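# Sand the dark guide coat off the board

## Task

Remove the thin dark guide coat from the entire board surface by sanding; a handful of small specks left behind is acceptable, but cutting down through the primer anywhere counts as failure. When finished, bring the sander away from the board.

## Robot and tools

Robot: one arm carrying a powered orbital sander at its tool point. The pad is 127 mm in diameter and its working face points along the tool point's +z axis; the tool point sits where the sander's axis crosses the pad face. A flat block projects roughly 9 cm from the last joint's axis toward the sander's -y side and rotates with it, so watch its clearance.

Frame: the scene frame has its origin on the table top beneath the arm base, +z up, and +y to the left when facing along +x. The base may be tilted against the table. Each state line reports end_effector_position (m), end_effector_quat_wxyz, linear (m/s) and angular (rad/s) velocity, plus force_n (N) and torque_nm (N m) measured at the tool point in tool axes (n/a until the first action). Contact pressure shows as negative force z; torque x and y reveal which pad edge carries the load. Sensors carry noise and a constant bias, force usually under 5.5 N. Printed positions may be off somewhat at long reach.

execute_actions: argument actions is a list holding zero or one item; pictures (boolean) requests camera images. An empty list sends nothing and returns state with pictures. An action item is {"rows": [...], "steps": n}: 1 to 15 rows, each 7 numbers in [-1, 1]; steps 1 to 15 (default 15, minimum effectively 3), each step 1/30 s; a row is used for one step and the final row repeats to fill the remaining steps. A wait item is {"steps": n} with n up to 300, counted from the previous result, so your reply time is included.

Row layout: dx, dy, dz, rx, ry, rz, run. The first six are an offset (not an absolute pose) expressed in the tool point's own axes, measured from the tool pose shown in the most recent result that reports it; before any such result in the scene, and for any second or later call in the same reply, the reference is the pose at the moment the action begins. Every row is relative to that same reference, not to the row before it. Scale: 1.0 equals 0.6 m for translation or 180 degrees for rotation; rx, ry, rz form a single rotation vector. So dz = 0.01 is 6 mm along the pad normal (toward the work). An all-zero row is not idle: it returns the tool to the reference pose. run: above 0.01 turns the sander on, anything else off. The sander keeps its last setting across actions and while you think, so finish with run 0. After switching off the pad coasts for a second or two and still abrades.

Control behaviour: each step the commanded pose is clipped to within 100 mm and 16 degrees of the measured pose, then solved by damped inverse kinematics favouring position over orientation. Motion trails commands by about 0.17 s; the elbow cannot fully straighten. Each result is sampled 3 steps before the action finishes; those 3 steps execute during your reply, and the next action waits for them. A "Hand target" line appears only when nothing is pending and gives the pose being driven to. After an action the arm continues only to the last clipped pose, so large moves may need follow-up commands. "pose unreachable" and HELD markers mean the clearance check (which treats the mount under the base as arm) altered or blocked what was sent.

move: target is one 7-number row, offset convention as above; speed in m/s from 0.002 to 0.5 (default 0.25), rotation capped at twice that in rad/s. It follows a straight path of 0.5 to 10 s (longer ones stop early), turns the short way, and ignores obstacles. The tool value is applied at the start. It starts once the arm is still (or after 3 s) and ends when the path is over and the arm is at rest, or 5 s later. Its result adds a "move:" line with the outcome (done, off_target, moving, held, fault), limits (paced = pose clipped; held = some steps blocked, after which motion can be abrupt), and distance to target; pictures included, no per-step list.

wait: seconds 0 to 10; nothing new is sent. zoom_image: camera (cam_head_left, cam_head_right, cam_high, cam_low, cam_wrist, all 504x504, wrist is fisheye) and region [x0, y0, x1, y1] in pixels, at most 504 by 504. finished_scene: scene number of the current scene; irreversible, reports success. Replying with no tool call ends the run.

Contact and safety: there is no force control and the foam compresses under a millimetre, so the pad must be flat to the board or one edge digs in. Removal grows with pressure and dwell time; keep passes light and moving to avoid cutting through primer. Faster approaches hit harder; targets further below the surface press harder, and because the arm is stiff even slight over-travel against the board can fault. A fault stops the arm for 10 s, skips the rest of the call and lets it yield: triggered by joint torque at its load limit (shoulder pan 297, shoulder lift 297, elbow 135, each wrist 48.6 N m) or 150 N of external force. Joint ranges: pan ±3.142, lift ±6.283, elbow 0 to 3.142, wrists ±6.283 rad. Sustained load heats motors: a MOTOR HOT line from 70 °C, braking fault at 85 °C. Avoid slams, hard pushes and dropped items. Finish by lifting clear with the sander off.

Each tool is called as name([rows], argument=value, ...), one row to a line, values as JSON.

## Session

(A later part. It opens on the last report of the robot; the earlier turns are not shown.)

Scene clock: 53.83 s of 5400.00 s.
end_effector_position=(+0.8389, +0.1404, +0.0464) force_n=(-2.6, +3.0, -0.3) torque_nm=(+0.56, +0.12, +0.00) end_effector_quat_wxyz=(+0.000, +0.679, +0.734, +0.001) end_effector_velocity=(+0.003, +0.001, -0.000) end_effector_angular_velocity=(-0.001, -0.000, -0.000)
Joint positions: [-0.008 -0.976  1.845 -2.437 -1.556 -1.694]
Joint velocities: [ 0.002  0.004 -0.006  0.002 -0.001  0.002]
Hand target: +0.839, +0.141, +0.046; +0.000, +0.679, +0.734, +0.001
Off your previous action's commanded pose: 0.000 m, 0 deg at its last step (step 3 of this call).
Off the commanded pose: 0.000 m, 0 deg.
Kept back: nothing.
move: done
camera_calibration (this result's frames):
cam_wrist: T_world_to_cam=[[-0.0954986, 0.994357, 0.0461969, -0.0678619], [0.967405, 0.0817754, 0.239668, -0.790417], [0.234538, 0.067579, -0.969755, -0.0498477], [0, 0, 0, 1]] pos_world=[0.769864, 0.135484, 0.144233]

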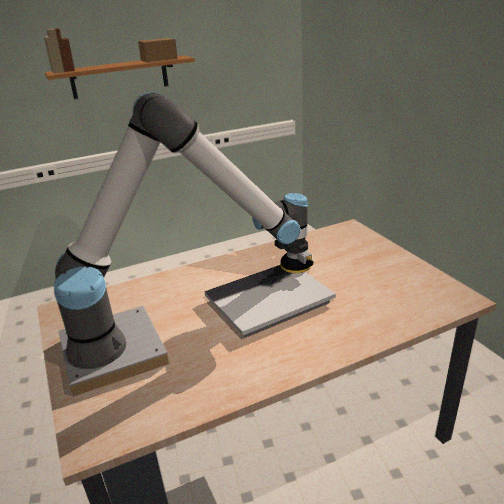

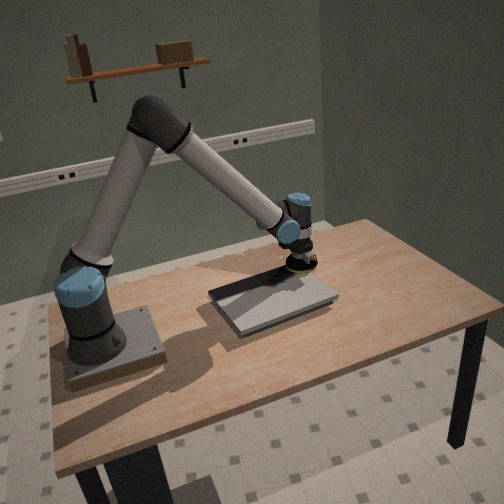

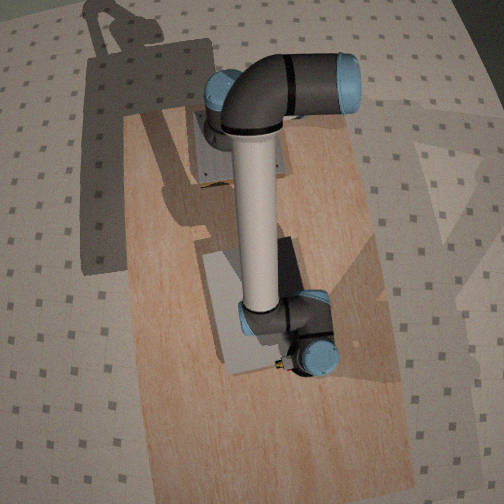

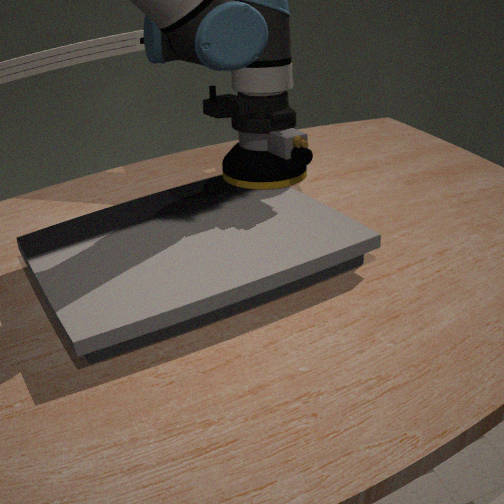

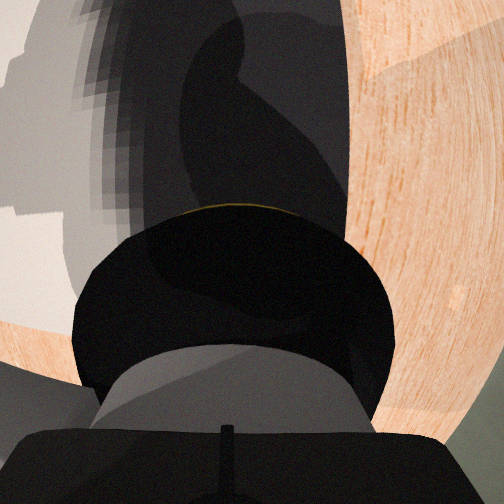

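execute_actions([
  {"rows": [[0,0,0.0015,0.00035,0,0,1],[0,0,0.003,0.00035,0,0,1],[0,0,0.004,0.00035,0,0,1],[0,0,0.0047,0.00035,0,0,1],[0,0,0.0052,0.00035,0,0,1]], "steps": 15},
])

move(target=[0, -0.25, 0.0006, 0, 0, 0, 1], speed=0.045)

execute_actions([
  {"steps": 4},
])

Scene clock: 54.40 s of 5400.00 s.
end_effector_position=(+0.8391, +0.1404, +0.0437) force_n=(+1.0, +4.5, -20.0) torque_nm=(+0.91, -0.15, -0.23) end_effector_quat_wxyz=(-0.000, +0.679, +0.734, +0.000) end_effector_velocity=(-0.001, +0.000, -0.002) end_effector_angular_velocity=(+0.001, +0.001, -0.000)
Joint positions: [-0.008 -0.972  1.844 -2.44  -1.556 -1.694]
Joint velocities: [-0.     0.002  0.002 -0.003  0.001  0.   ]
Steps of this call (steps 1 to 5: nothing new was sent; steps 6 to 17: the first 12 steps of this action). Readings (end_effector_position | what the end effector reports):
6: (+0.8391, +0.1405, +0.0463) | force_n=(-0.6, -7.2, -0.3) torque_nm=(-0.77, -0.14, -0.16)
7: (+0.8391, +0.1405, +0.0462) | force_n=(+0.3, -1.3, +0.1) torque_nm=(-0.11, -0.13, -0.06)
9: (+0.8390, +0.1405, +0.0455) | force_n=(+0.3, +1.1, -2.2) torque_nm=(+0.24, -0.11, +0.07)
13: (+0.8392, +0.1405, +0.0443) | force_n=(+0.7, -1.8, -15.1) torque_nm=(+0.23, -0.56, -0.21)
17: the state above

Scene clock: 58.37 s of 5400.00 s.
end_effector_position=(+0.6897, +0.1286, +0.0430) force_n=(-13.4, -7.8, -53.6) torque_nm=(-0.12, +1.65, -0.06) end_effector_quat_wxyz=(-0.000, +0.679, +0.734, +0.000) end_effector_velocity=(-0.003, -0.000, -0.000) end_effector_angular_velocity=(-0.001, +0.002, -0.000)
Joint positions: [-0.035 -1.132  2.151 -2.586 -1.557 -1.721]
Joint velocities: [-0.001 -0.003  0.005  0.001 -0.001 -0.   ]
Hand target: +0.689, +0.129, +0.043; -0.000, +0.679, +0.734, +0.000
Off your previous action's commanded pose: 0.000 m, 0 deg at its last step (step 3 of this call).
Off the commanded pose: 0.000 m, 0 deg.
Kept back: nothing.
move: done
camera_calibration (this result's frames):
cam_wrist: T_world_to_cam=[[-0.0954728, 0.994364, 0.0461075, -0.0702053], [0.967633, 0.081837, 0.238723, -0.644445], [0.233604, 0.0674067, -0.969992, -0.0167067], [0, 0, 0, 1]] pos_world=[0.620787, 0.123675, 0.140876]

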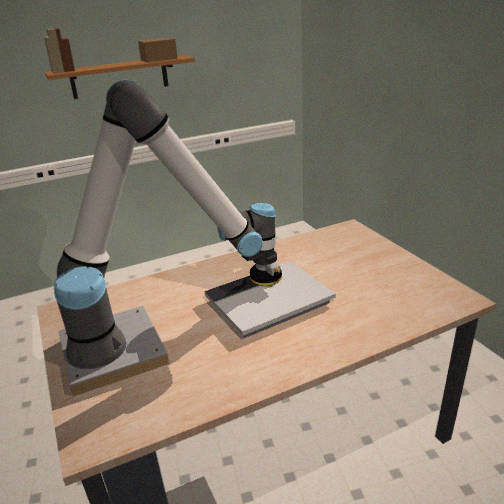

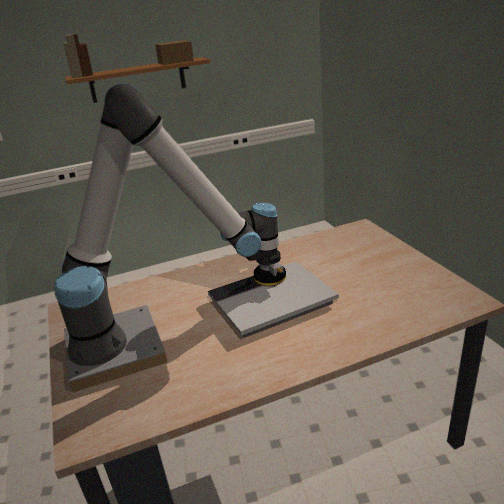

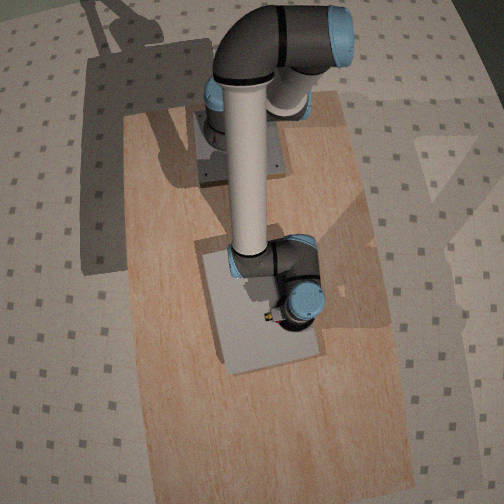

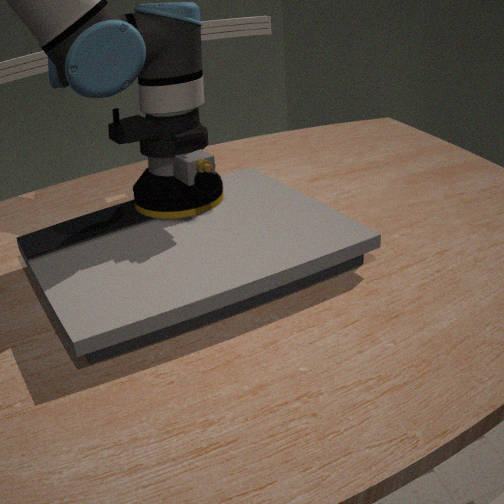

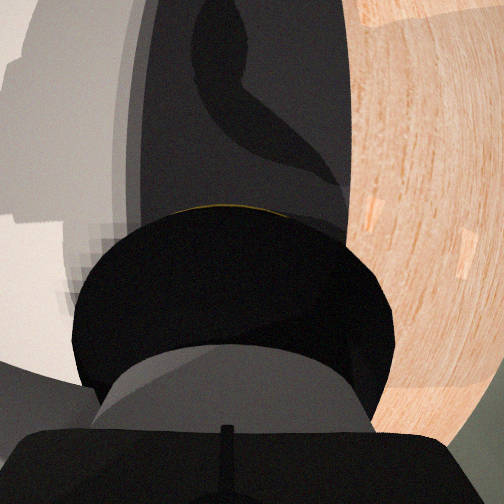

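Scene clock: 58.50 s of 5400.00 s.
end_effector_position=(+0.6895, +0.1286, +0.0430) force_n=(+9.3, +2.7, -38.9) torque_nm=(-0.56, -1.51, -0.05) end_effector_quat_wxyz=(-0.000, +0.679, +0.734, +0.000) end_effector_velocity=(-0.000, -0.001, +0.000) end_effector_angular_velocity=(-0.003, -0.002, +0.000)
Joint positions: [-0.035 -1.132  2.152 -2.586 -1.557 -1.721]
Joint velocities: [-0.    -0.001  0.002 -0.003 -0.003 -0.   ]
Hand target: +0.689, +0.129, +0.043; -0.000, +0.679, +0.734, +0.000
Off the commanded pose: 0.000 m, 0 deg.
Kept back: nothing.
Steps of this call (steps 1 to 4: nothing new was sent). Readings (end_effector_position | what the end effector reports):
1: (+0.6897, +0.1286, +0.0430) | force_n=(+5.7, +7.9, -40.5) torque_nm=(-0.12, -0.81, -0.09)
2: (+0.6896, +0.1286, +0.0430) | force_n=(-1.8, +2.6, -58.1) torque_nm=(+1.33, -0.64, -0.07)
4: the state above

move(target=[0, -0.417, 0.0009, 0, 0, 0, 1], speed=0.045)

move(target=[0.25, -0.05, -0.2, 0, 0, 0, 0], speed=0.25)

Scene clock: 64.70 s of 5400.00 s.
end_effector_position=(+0.4404, +0.1088, +0.0423) force_n=(-3.8, -5.3, -37.3) torque_nm=(-1.27, +0.70, -0.14) end_effector_quat_wxyz=(-0.000, +0.679, +0.734, +0.000) end_effector_velocity=(-0.003, +0.000, -0.000) end_effector_angular_velocity=(+0.001, +0.001, -0.000)
Joint positions: [-0.123 -1.405  2.623 -2.784 -1.557 -1.809]
Joint velocities: [-0.002 -0.003  0.004  0.001  0.001 -0.001]
Hand target: +0.440, +0.109, +0.042; -0.000, +0.679, +0.734, +0.000
Off the commanded pose: 0.000 m, 0 deg.
Kept back: nothing.
move: done
camera_calibration (this result's frames):
cam_wrist: T_world_to_cam=[[-0.0954608, 0.994367, 0.0460602, -0.074316], [0.967675, 0.0818484, 0.238551, -0.401396], [0.233437, 0.0673436, -0.970037, 0.0423227], [0, 0, 0, 1]] pos_world=[0.371446, 0.103901, 0.140231]

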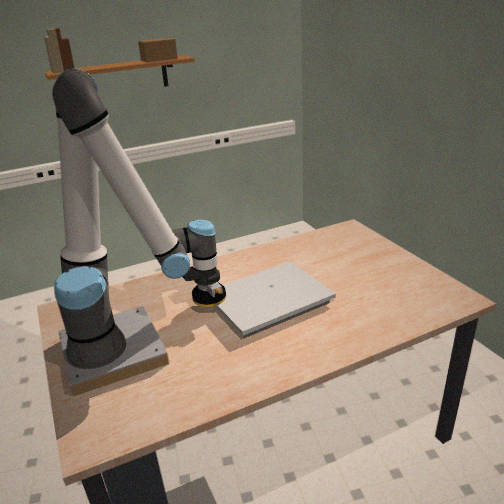

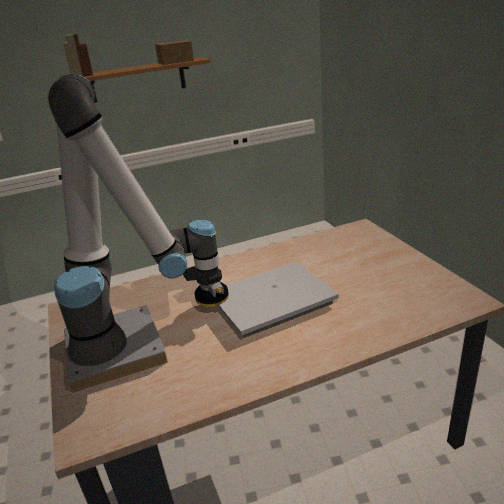

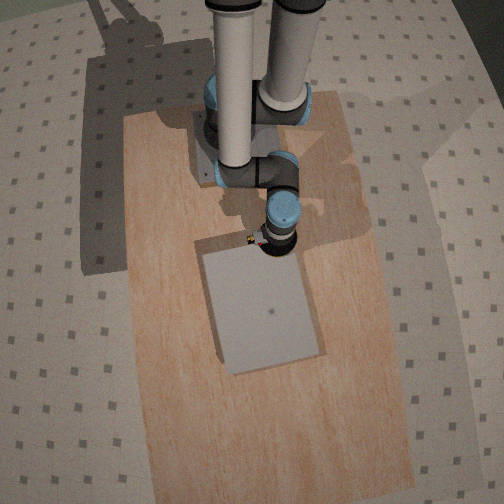

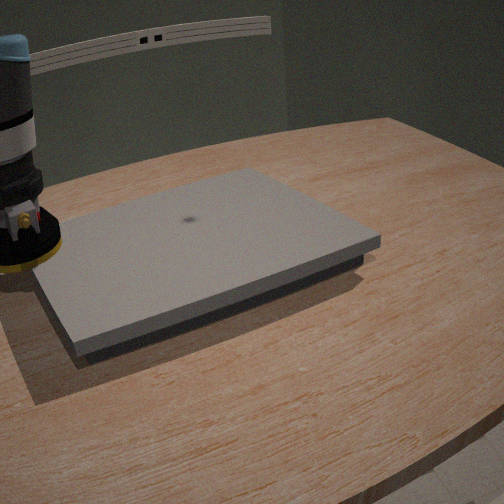

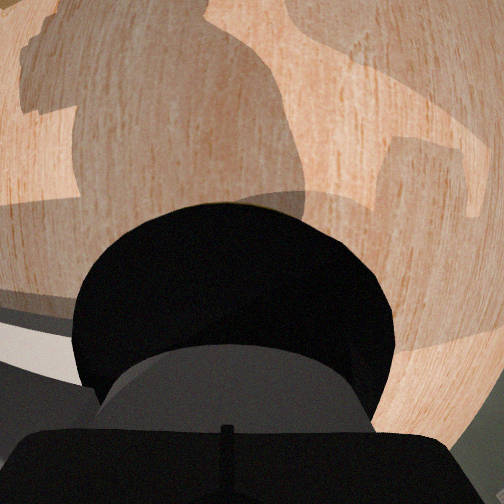

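Scene clock: 66.37 s of 5400.00 s.
end_effector_position=(+0.3986, +0.2555, +0.1626) force_n=(-6.3, +0.0, -0.6) torque_nm=(+0.25, +0.78, -0.06) end_effector_quat_wxyz=(-0.000, +0.679, +0.734, +0.001) end_effector_velocity=(-0.001, +0.002, +0.002) end_effector_angular_velocity=(-0.000, +0.003, -0.001)
Joint positions: [ 0.218 -1.686  2.509 -2.394 -1.556 -1.468]
Joint velocities: [ 0.005 -0.002 -0.003  0.008  0.     0.005]
Hand target: +0.398, +0.256, +0.163; -0.000, +0.679, +0.734, +0.001
Off the commanded pose: 0.000 m, 0 deg.
Kept back: nothing.
move: done
camera_calibration (this result's frames):
cam_wrist: T_world_to_cam=[[-0.0955696, 0.994342, 0.0463738, -0.229751], [0.967488, 0.0818274, 0.239315, -0.401679], [0.234166, 0.0677373, -0.969834, 0.158447], [0, 0, 0, 1]] pos_world=[0.329559, 0.250587, 0.260449]

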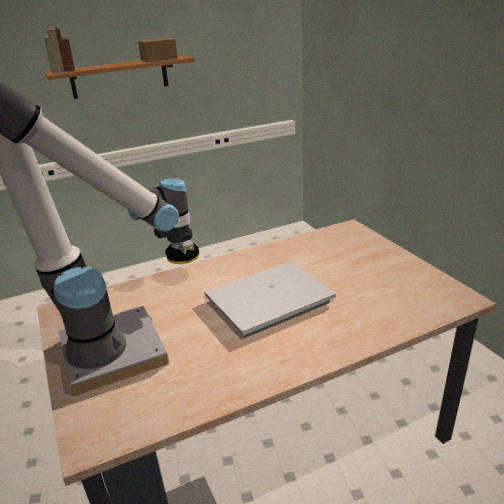

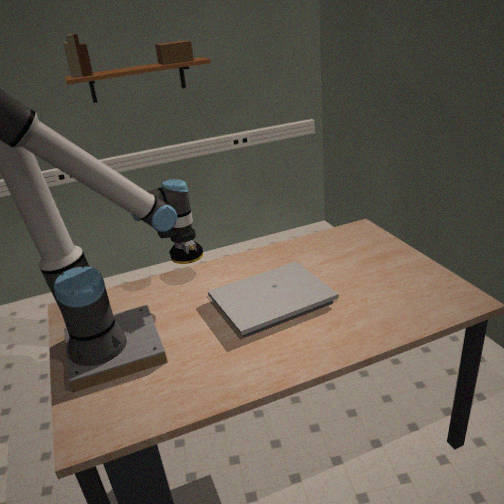

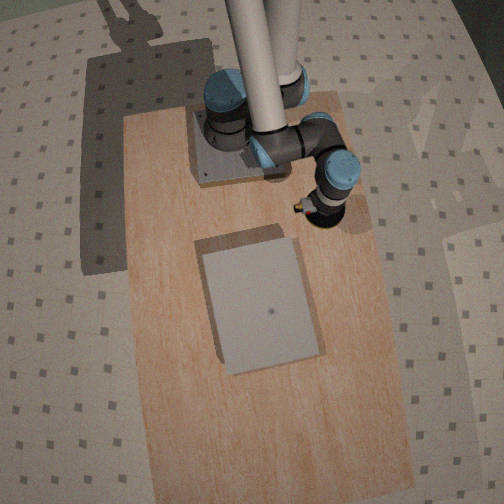

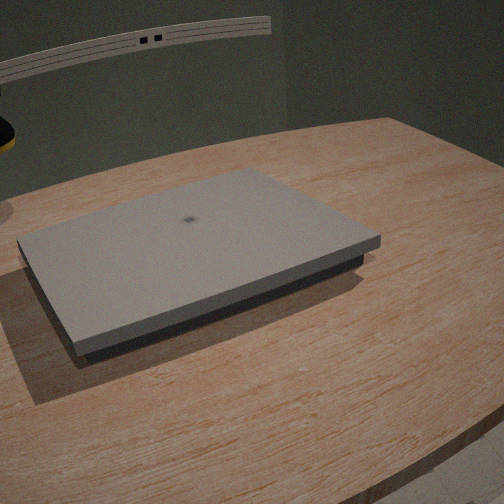

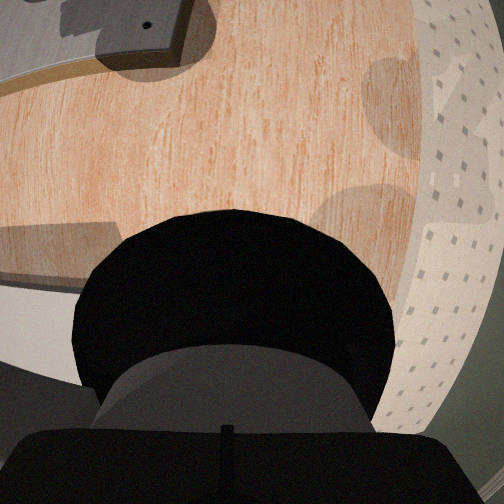

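A small dark spot (low spot) remains. Let me zoom in.

zoom_image(camera="cam_high", region=[180, 220, 340, 390])

zoom_image(camera="cam_low", region=[120, 160, 300, 270])

zoom_image(camera="cam_low", region=[0, 180, 200, 360])

Region (180, 220, 340, 390) of cam_high's 504x504 image, scaled by 2.965, with more detail than that image has; it fills the left 474 columns of this view, and the rest is white.

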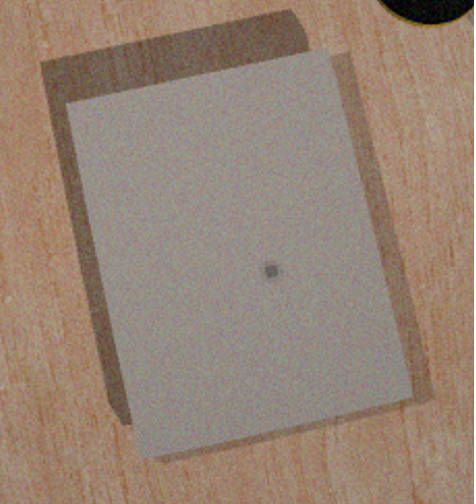

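Region (120, 160, 300, 270) of cam_low's 504x504 image, scaled by 2.800, with more detail than that image has.

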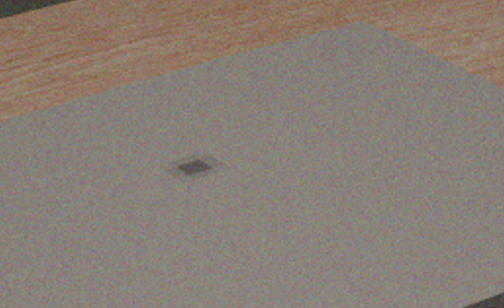

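Region (0, 180, 200, 360) of cam_low's 504x504 image, scaled by 2.520, with more detail than that image has; it fills the top 454 rows of this view, and the rest is white.

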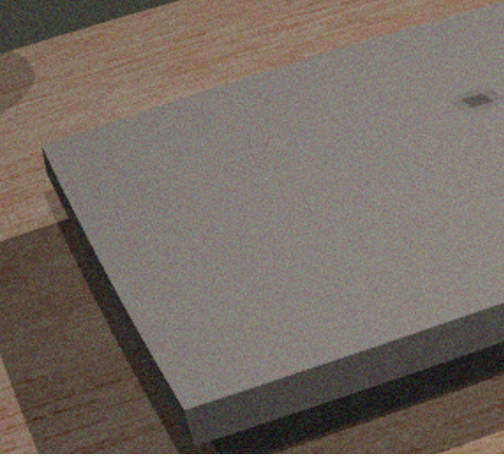

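move(target=[-0.3405, 0.3905, 0.194, 0.0002, -0.0001, 0, 1], speed=0.25)

Scene clock: 68.97 s of 5400.00 s.
end_effector_position=(+0.6480, +0.0706, +0.0458) force_n=(-3.0, +0.1, -2.5) torque_nm=(+0.07, +0.45, -0.09) end_effector_quat_wxyz=(-0.000, +0.679, +0.734, -0.000) end_effector_velocity=(+0.002, -0.001, -0.001) end_effector_angular_velocity=(-0.000, -0.001, -0.000)
Joint positions: [-0.13  -1.189  2.247 -2.624 -1.558 -1.816]
Joint velocities: [-0.001  0.003 -0.003 -0.002  0.    -0.001]
Hand target: +0.648, +0.071, +0.046; -0.000, +0.679, +0.734, -0.000
Off the commanded pose: 0.001 m, 0 deg.
Kept back: nothing.
move: done
camera_calibration (this result's frames):
cam_wrist: T_world_to_cam=[[-0.0955128, 0.994379, 0.045699, -0.0166694], [0.967773, 0.0820149, 0.238096, -0.600042], [0.233009, 0.0669674, -0.970166, 0.000106754], [0, 0, 0, 1]] pos_world=[0.579088, 0.065781, 0.143733]

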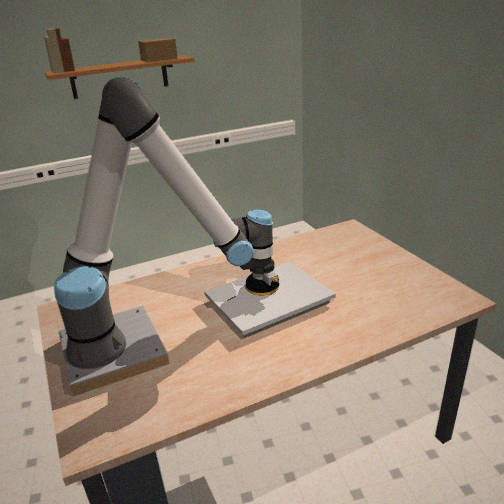

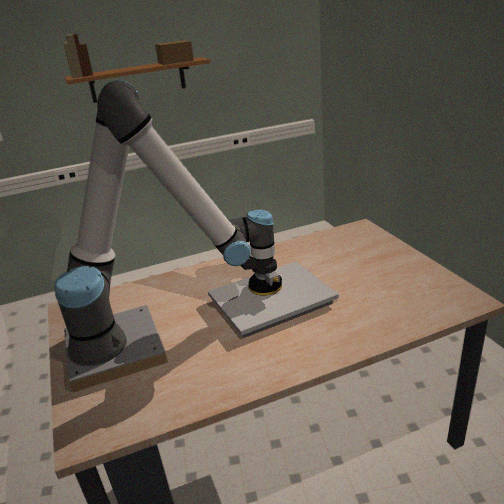

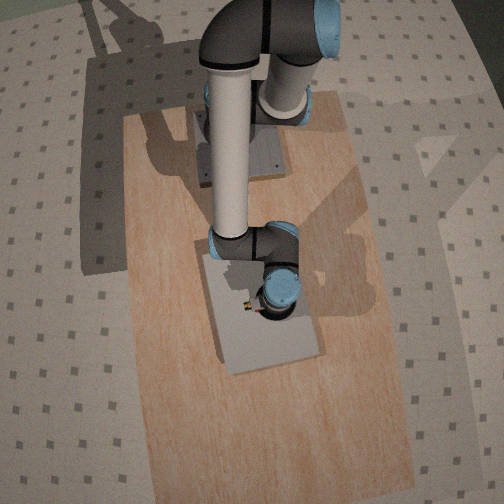

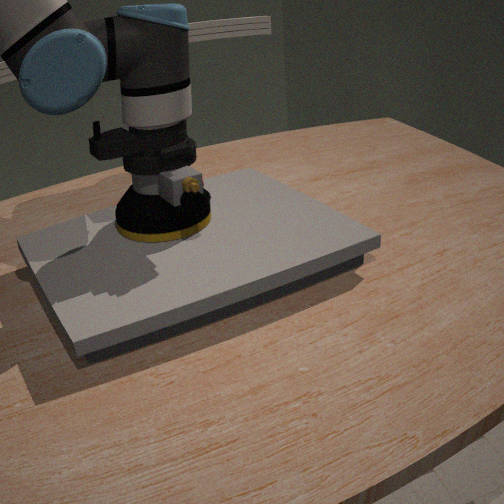

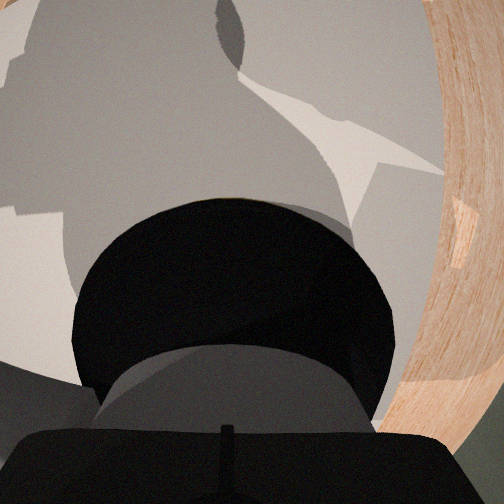

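execute_actions([
  {"rows": [[0,0,0.0015,0,0.0002,0,1],[0,0,0.003,0,0.0002,0,1],[0,0,0.004,0,0.0002,0,1],[0,0,0.0047,0,0.0002,0,1],[0,0,0.0052,0,0.0002,0,1]], "steps": 15},
])

execute_actions([
  {"steps": 24},
])

move(target=[0.12, -0.1, -0.12, 0, 0, 0, 0], speed=0.25)

Scene clock: 72.87 s of 5400.00 s.
end_effector_position=(+0.6483, +0.0706, +0.0431) force_n=(+1.7, +4.9, -35.1) torque_nm=(-0.34, -0.25, -0.08) end_effector_quat_wxyz=(-0.000, +0.679, +0.734, +0.000) end_effector_velocity=(-0.001, -0.000, -0.002) end_effector_angular_velocity=(-0.000, -0.000, -0.000)
Joint positions: [-0.13  -1.183  2.247 -2.63  -1.557 -1.816]
Joint velocities: [-0.     0.004  0.002 -0.005 -0.     0.   ]
Steps of this call (steps 1 to 105: nothing new was sent; steps 106 to 117: the first 12 steps of this action). Readings (end_effector_position | what the end effector reports):
106: (+0.6482, +0.0706, +0.0457) | force_n=(-0.1, +3.2, +1.2) torque_nm=(+0.35, +0.07, +0.14)
107: (+0.6482, +0.0705, +0.0455) | force_n=(-1.9, +2.9, +3.1) torque_nm=(+0.34, +0.26, +0.04)
109: (+0.6483, +0.0705, +0.0449) | force_n=(-0.7, +3.8, -1.8) torque_nm=(+0.53, +0.09, -0.06)
113: (+0.6483, +0.0706, +0.0436) | force_n=(+0.2, +0.8, -21.8) torque_nm=(-0.49, +0.18, -0.08)
117: the state above

Scene clock: 73.67 s of 5400.00 s.
end_effector_position=(+0.6480, +0.0706, +0.0427) force_n=(+7.9, +13.1, -52.6) torque_nm=(+0.53, -1.35, -0.15) end_effector_quat_wxyz=(-0.000, +0.679, +0.734, +0.000) end_effector_velocity=(-0.000, +0.000, -0.000) end_effector_angular_velocity=(+0.000, +0.001, +0.000)
Joint positions: [-0.13  -1.183  2.248 -2.63  -1.557 -1.816]
Joint velocities: [-0.     0.     0.     0.001 -0.    -0.   ]
Hand target: +0.648, +0.071, +0.043; -0.001, +0.679, +0.734, +0.000
Off the commanded pose: 0.000 m, 0 deg.
Kept back: nothing.
Steps of this call (steps 1 to 3: the last 3 steps of your previous action; steps 4 to 24: nothing new was sent). Readings (end_effector_position | what the end effector reports):
1: (+0.6482, +0.0706, +0.0431) | force_n=(-5.8, -4.7, -54.1) torque_nm=(+0.07, +1.07, -0.18)
2: (+0.6482, +0.0706, +0.0430) | force_n=(+8.9, +6.1, -41.8) torque_nm=(+0.44, -1.92, -0.12)
4: (+0.6482, +0.0706, +0.0429) | force_n=(+8.0, +10.9, -51.3) torque_nm=(+1.08, -1.42, -0.36)
8: (+0.6481, +0.0706, +0.0428) | force_n=(-5.7, -2.1, -55.8) torque_nm=(-0.63, +1.39, -0.07)
24: the state above

Scene clock: 75.03 s of 5400.00 s.
end_effector_position=(+0.5827, +0.1374, +0.1147) force_n=(-3.8, -1.1, -0.9) torque_nm=(+0.06, +0.57, +0.02) end_effector_quat_wxyz=(-0.000, +0.679, +0.734, +0.000) end_effector_velocity=(-0.001, +0.001, +0.002) end_effector_angular_velocity=(+0.000, +0.000, -0.000)
Joint positions: [-0.035 -1.381  2.321 -2.506 -1.556 -1.721]
Joint velocities: [ 0.002 -0.005  0.001  0.004  0.     0.002]
Hand target: +0.583, +0.138, +0.115; -0.000, +0.679, +0.734, +0.000
Off the commanded pose: 0.000 m, 0 deg.
Kept back: nothing.
move: done
camera_calibration (this result's frames):
cam_wrist: T_world_to_cam=[[-0.0955318, 0.994341, 0.0464631, -0.0924959], [0.967744, 0.0818426, 0.238272, -0.558728], [0.233122, 0.0677269, -0.970086, 0.0775082], [0, 0, 0, 1]] pos_world=[0.5138, 0.132451, 0.212617]

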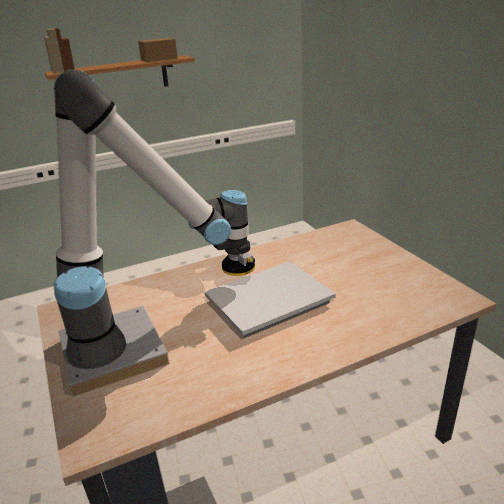

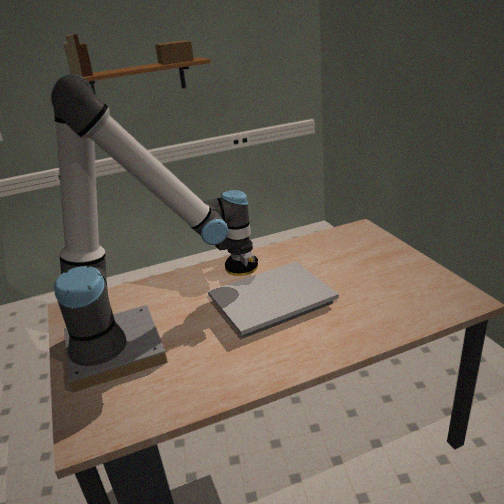

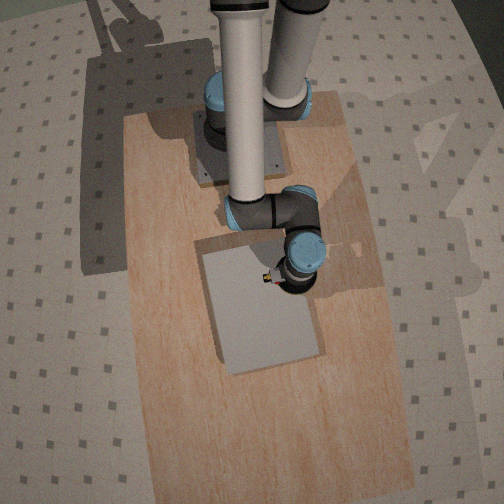

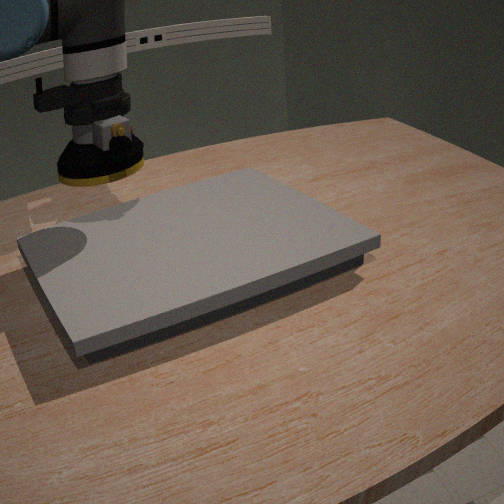

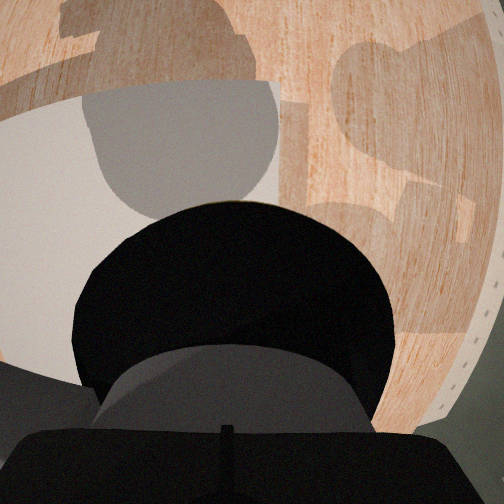

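Spot cleared. Move clear of the board.

move(target=[0.2, -0.15, -0.3, 0, 0, 0, 0], speed=0.3)

zoom_image(camera="cam_high", region=[180, 220, 340, 390])

zoom_image(camera="cam_low", region=[0, 150, 400, 380])

Scene clock: 76.77 s of 5400.00 s.
end_effector_position=(+0.4837, +0.2493, +0.2949) force_n=(-0.3, +4.1, +0.2) torque_nm=(+0.72, +0.32, +0.07) end_effector_quat_wxyz=(-0.000, +0.679, +0.734, +0.000) end_effector_velocity=(-0.001, +0.001, +0.002) end_effector_angular_velocity=(-0.001, -0.000, -0.000)
Joint positions: [ 0.173 -1.74   2.257 -2.086 -1.556 -1.513]
Joint velocities: [ 0.002 -0.003 -0.002  0.005 -0.001  0.002]
Hand target: +0.484, +0.249, +0.295; -0.000, +0.679, +0.734, +0.000
Off the commanded pose: 0.000 m, 0 deg.
Kept back: nothing.
move: done
camera_calibration (this result's frames):
cam_wrist: T_world_to_cam=[[-0.0955726, 0.994329, 0.0466475, -0.221674], [0.967647, 0.0818109, 0.238675, -0.515111], [0.233505, 0.0679491, -0.969979, 0.267565], [0, 0, 0, 1]] pos_world=[0.414782, 0.244378, 0.392817]

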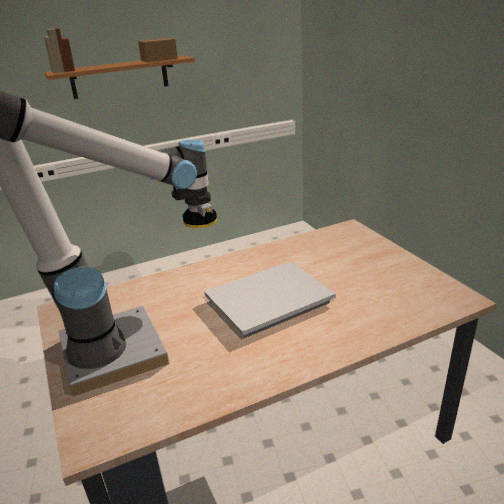

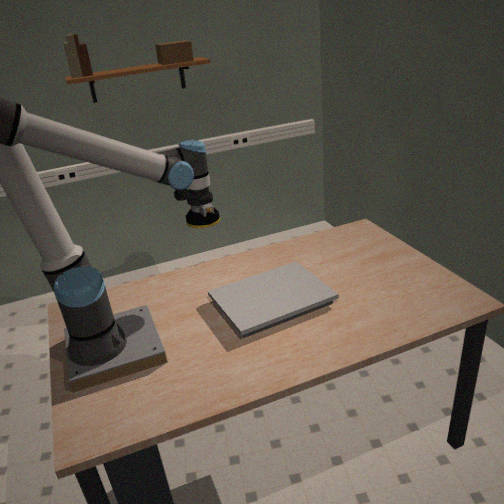

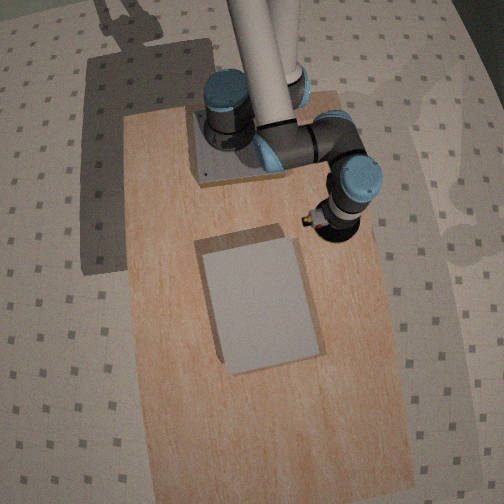

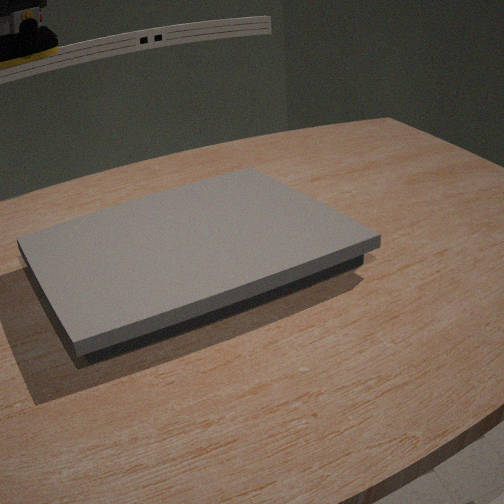

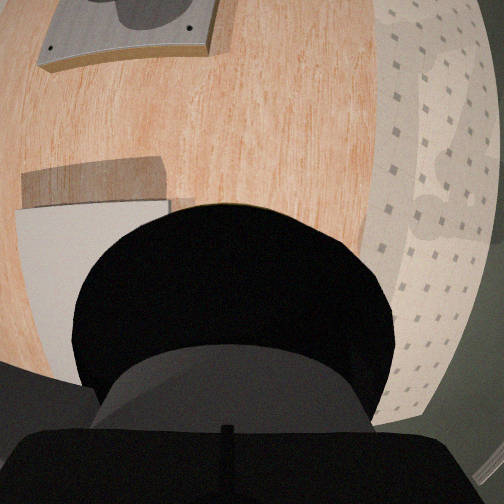

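Region (180, 220, 340, 390) of cam_high's 504x504 image, scaled by 2.965, with more detail than that image has; it fills the left 474 columns of this view, and the rest is white.

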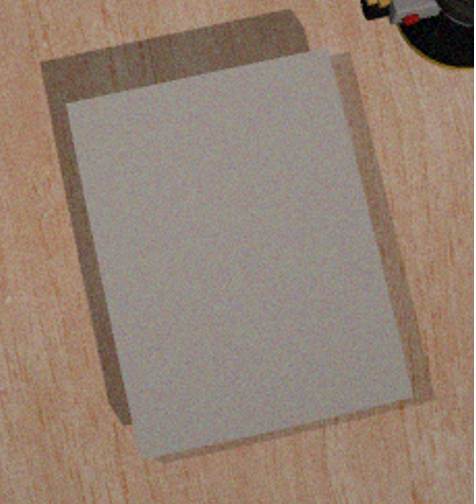

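Region (0, 150, 400, 380) of cam_low's 504x504 image, scaled by 1.260, with more detail than that image has; it fills the top 290 rows of this view, and the rest is white.

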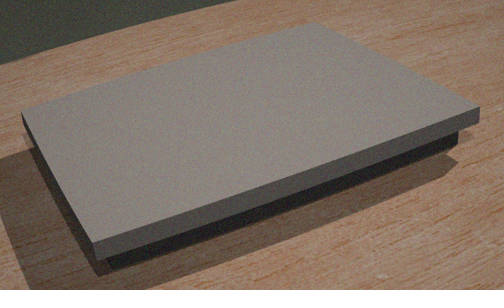

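The board is uniformly primer grey, with no sand-through visible.

finished_scene(scene=1)

The scene is finished: the task was done.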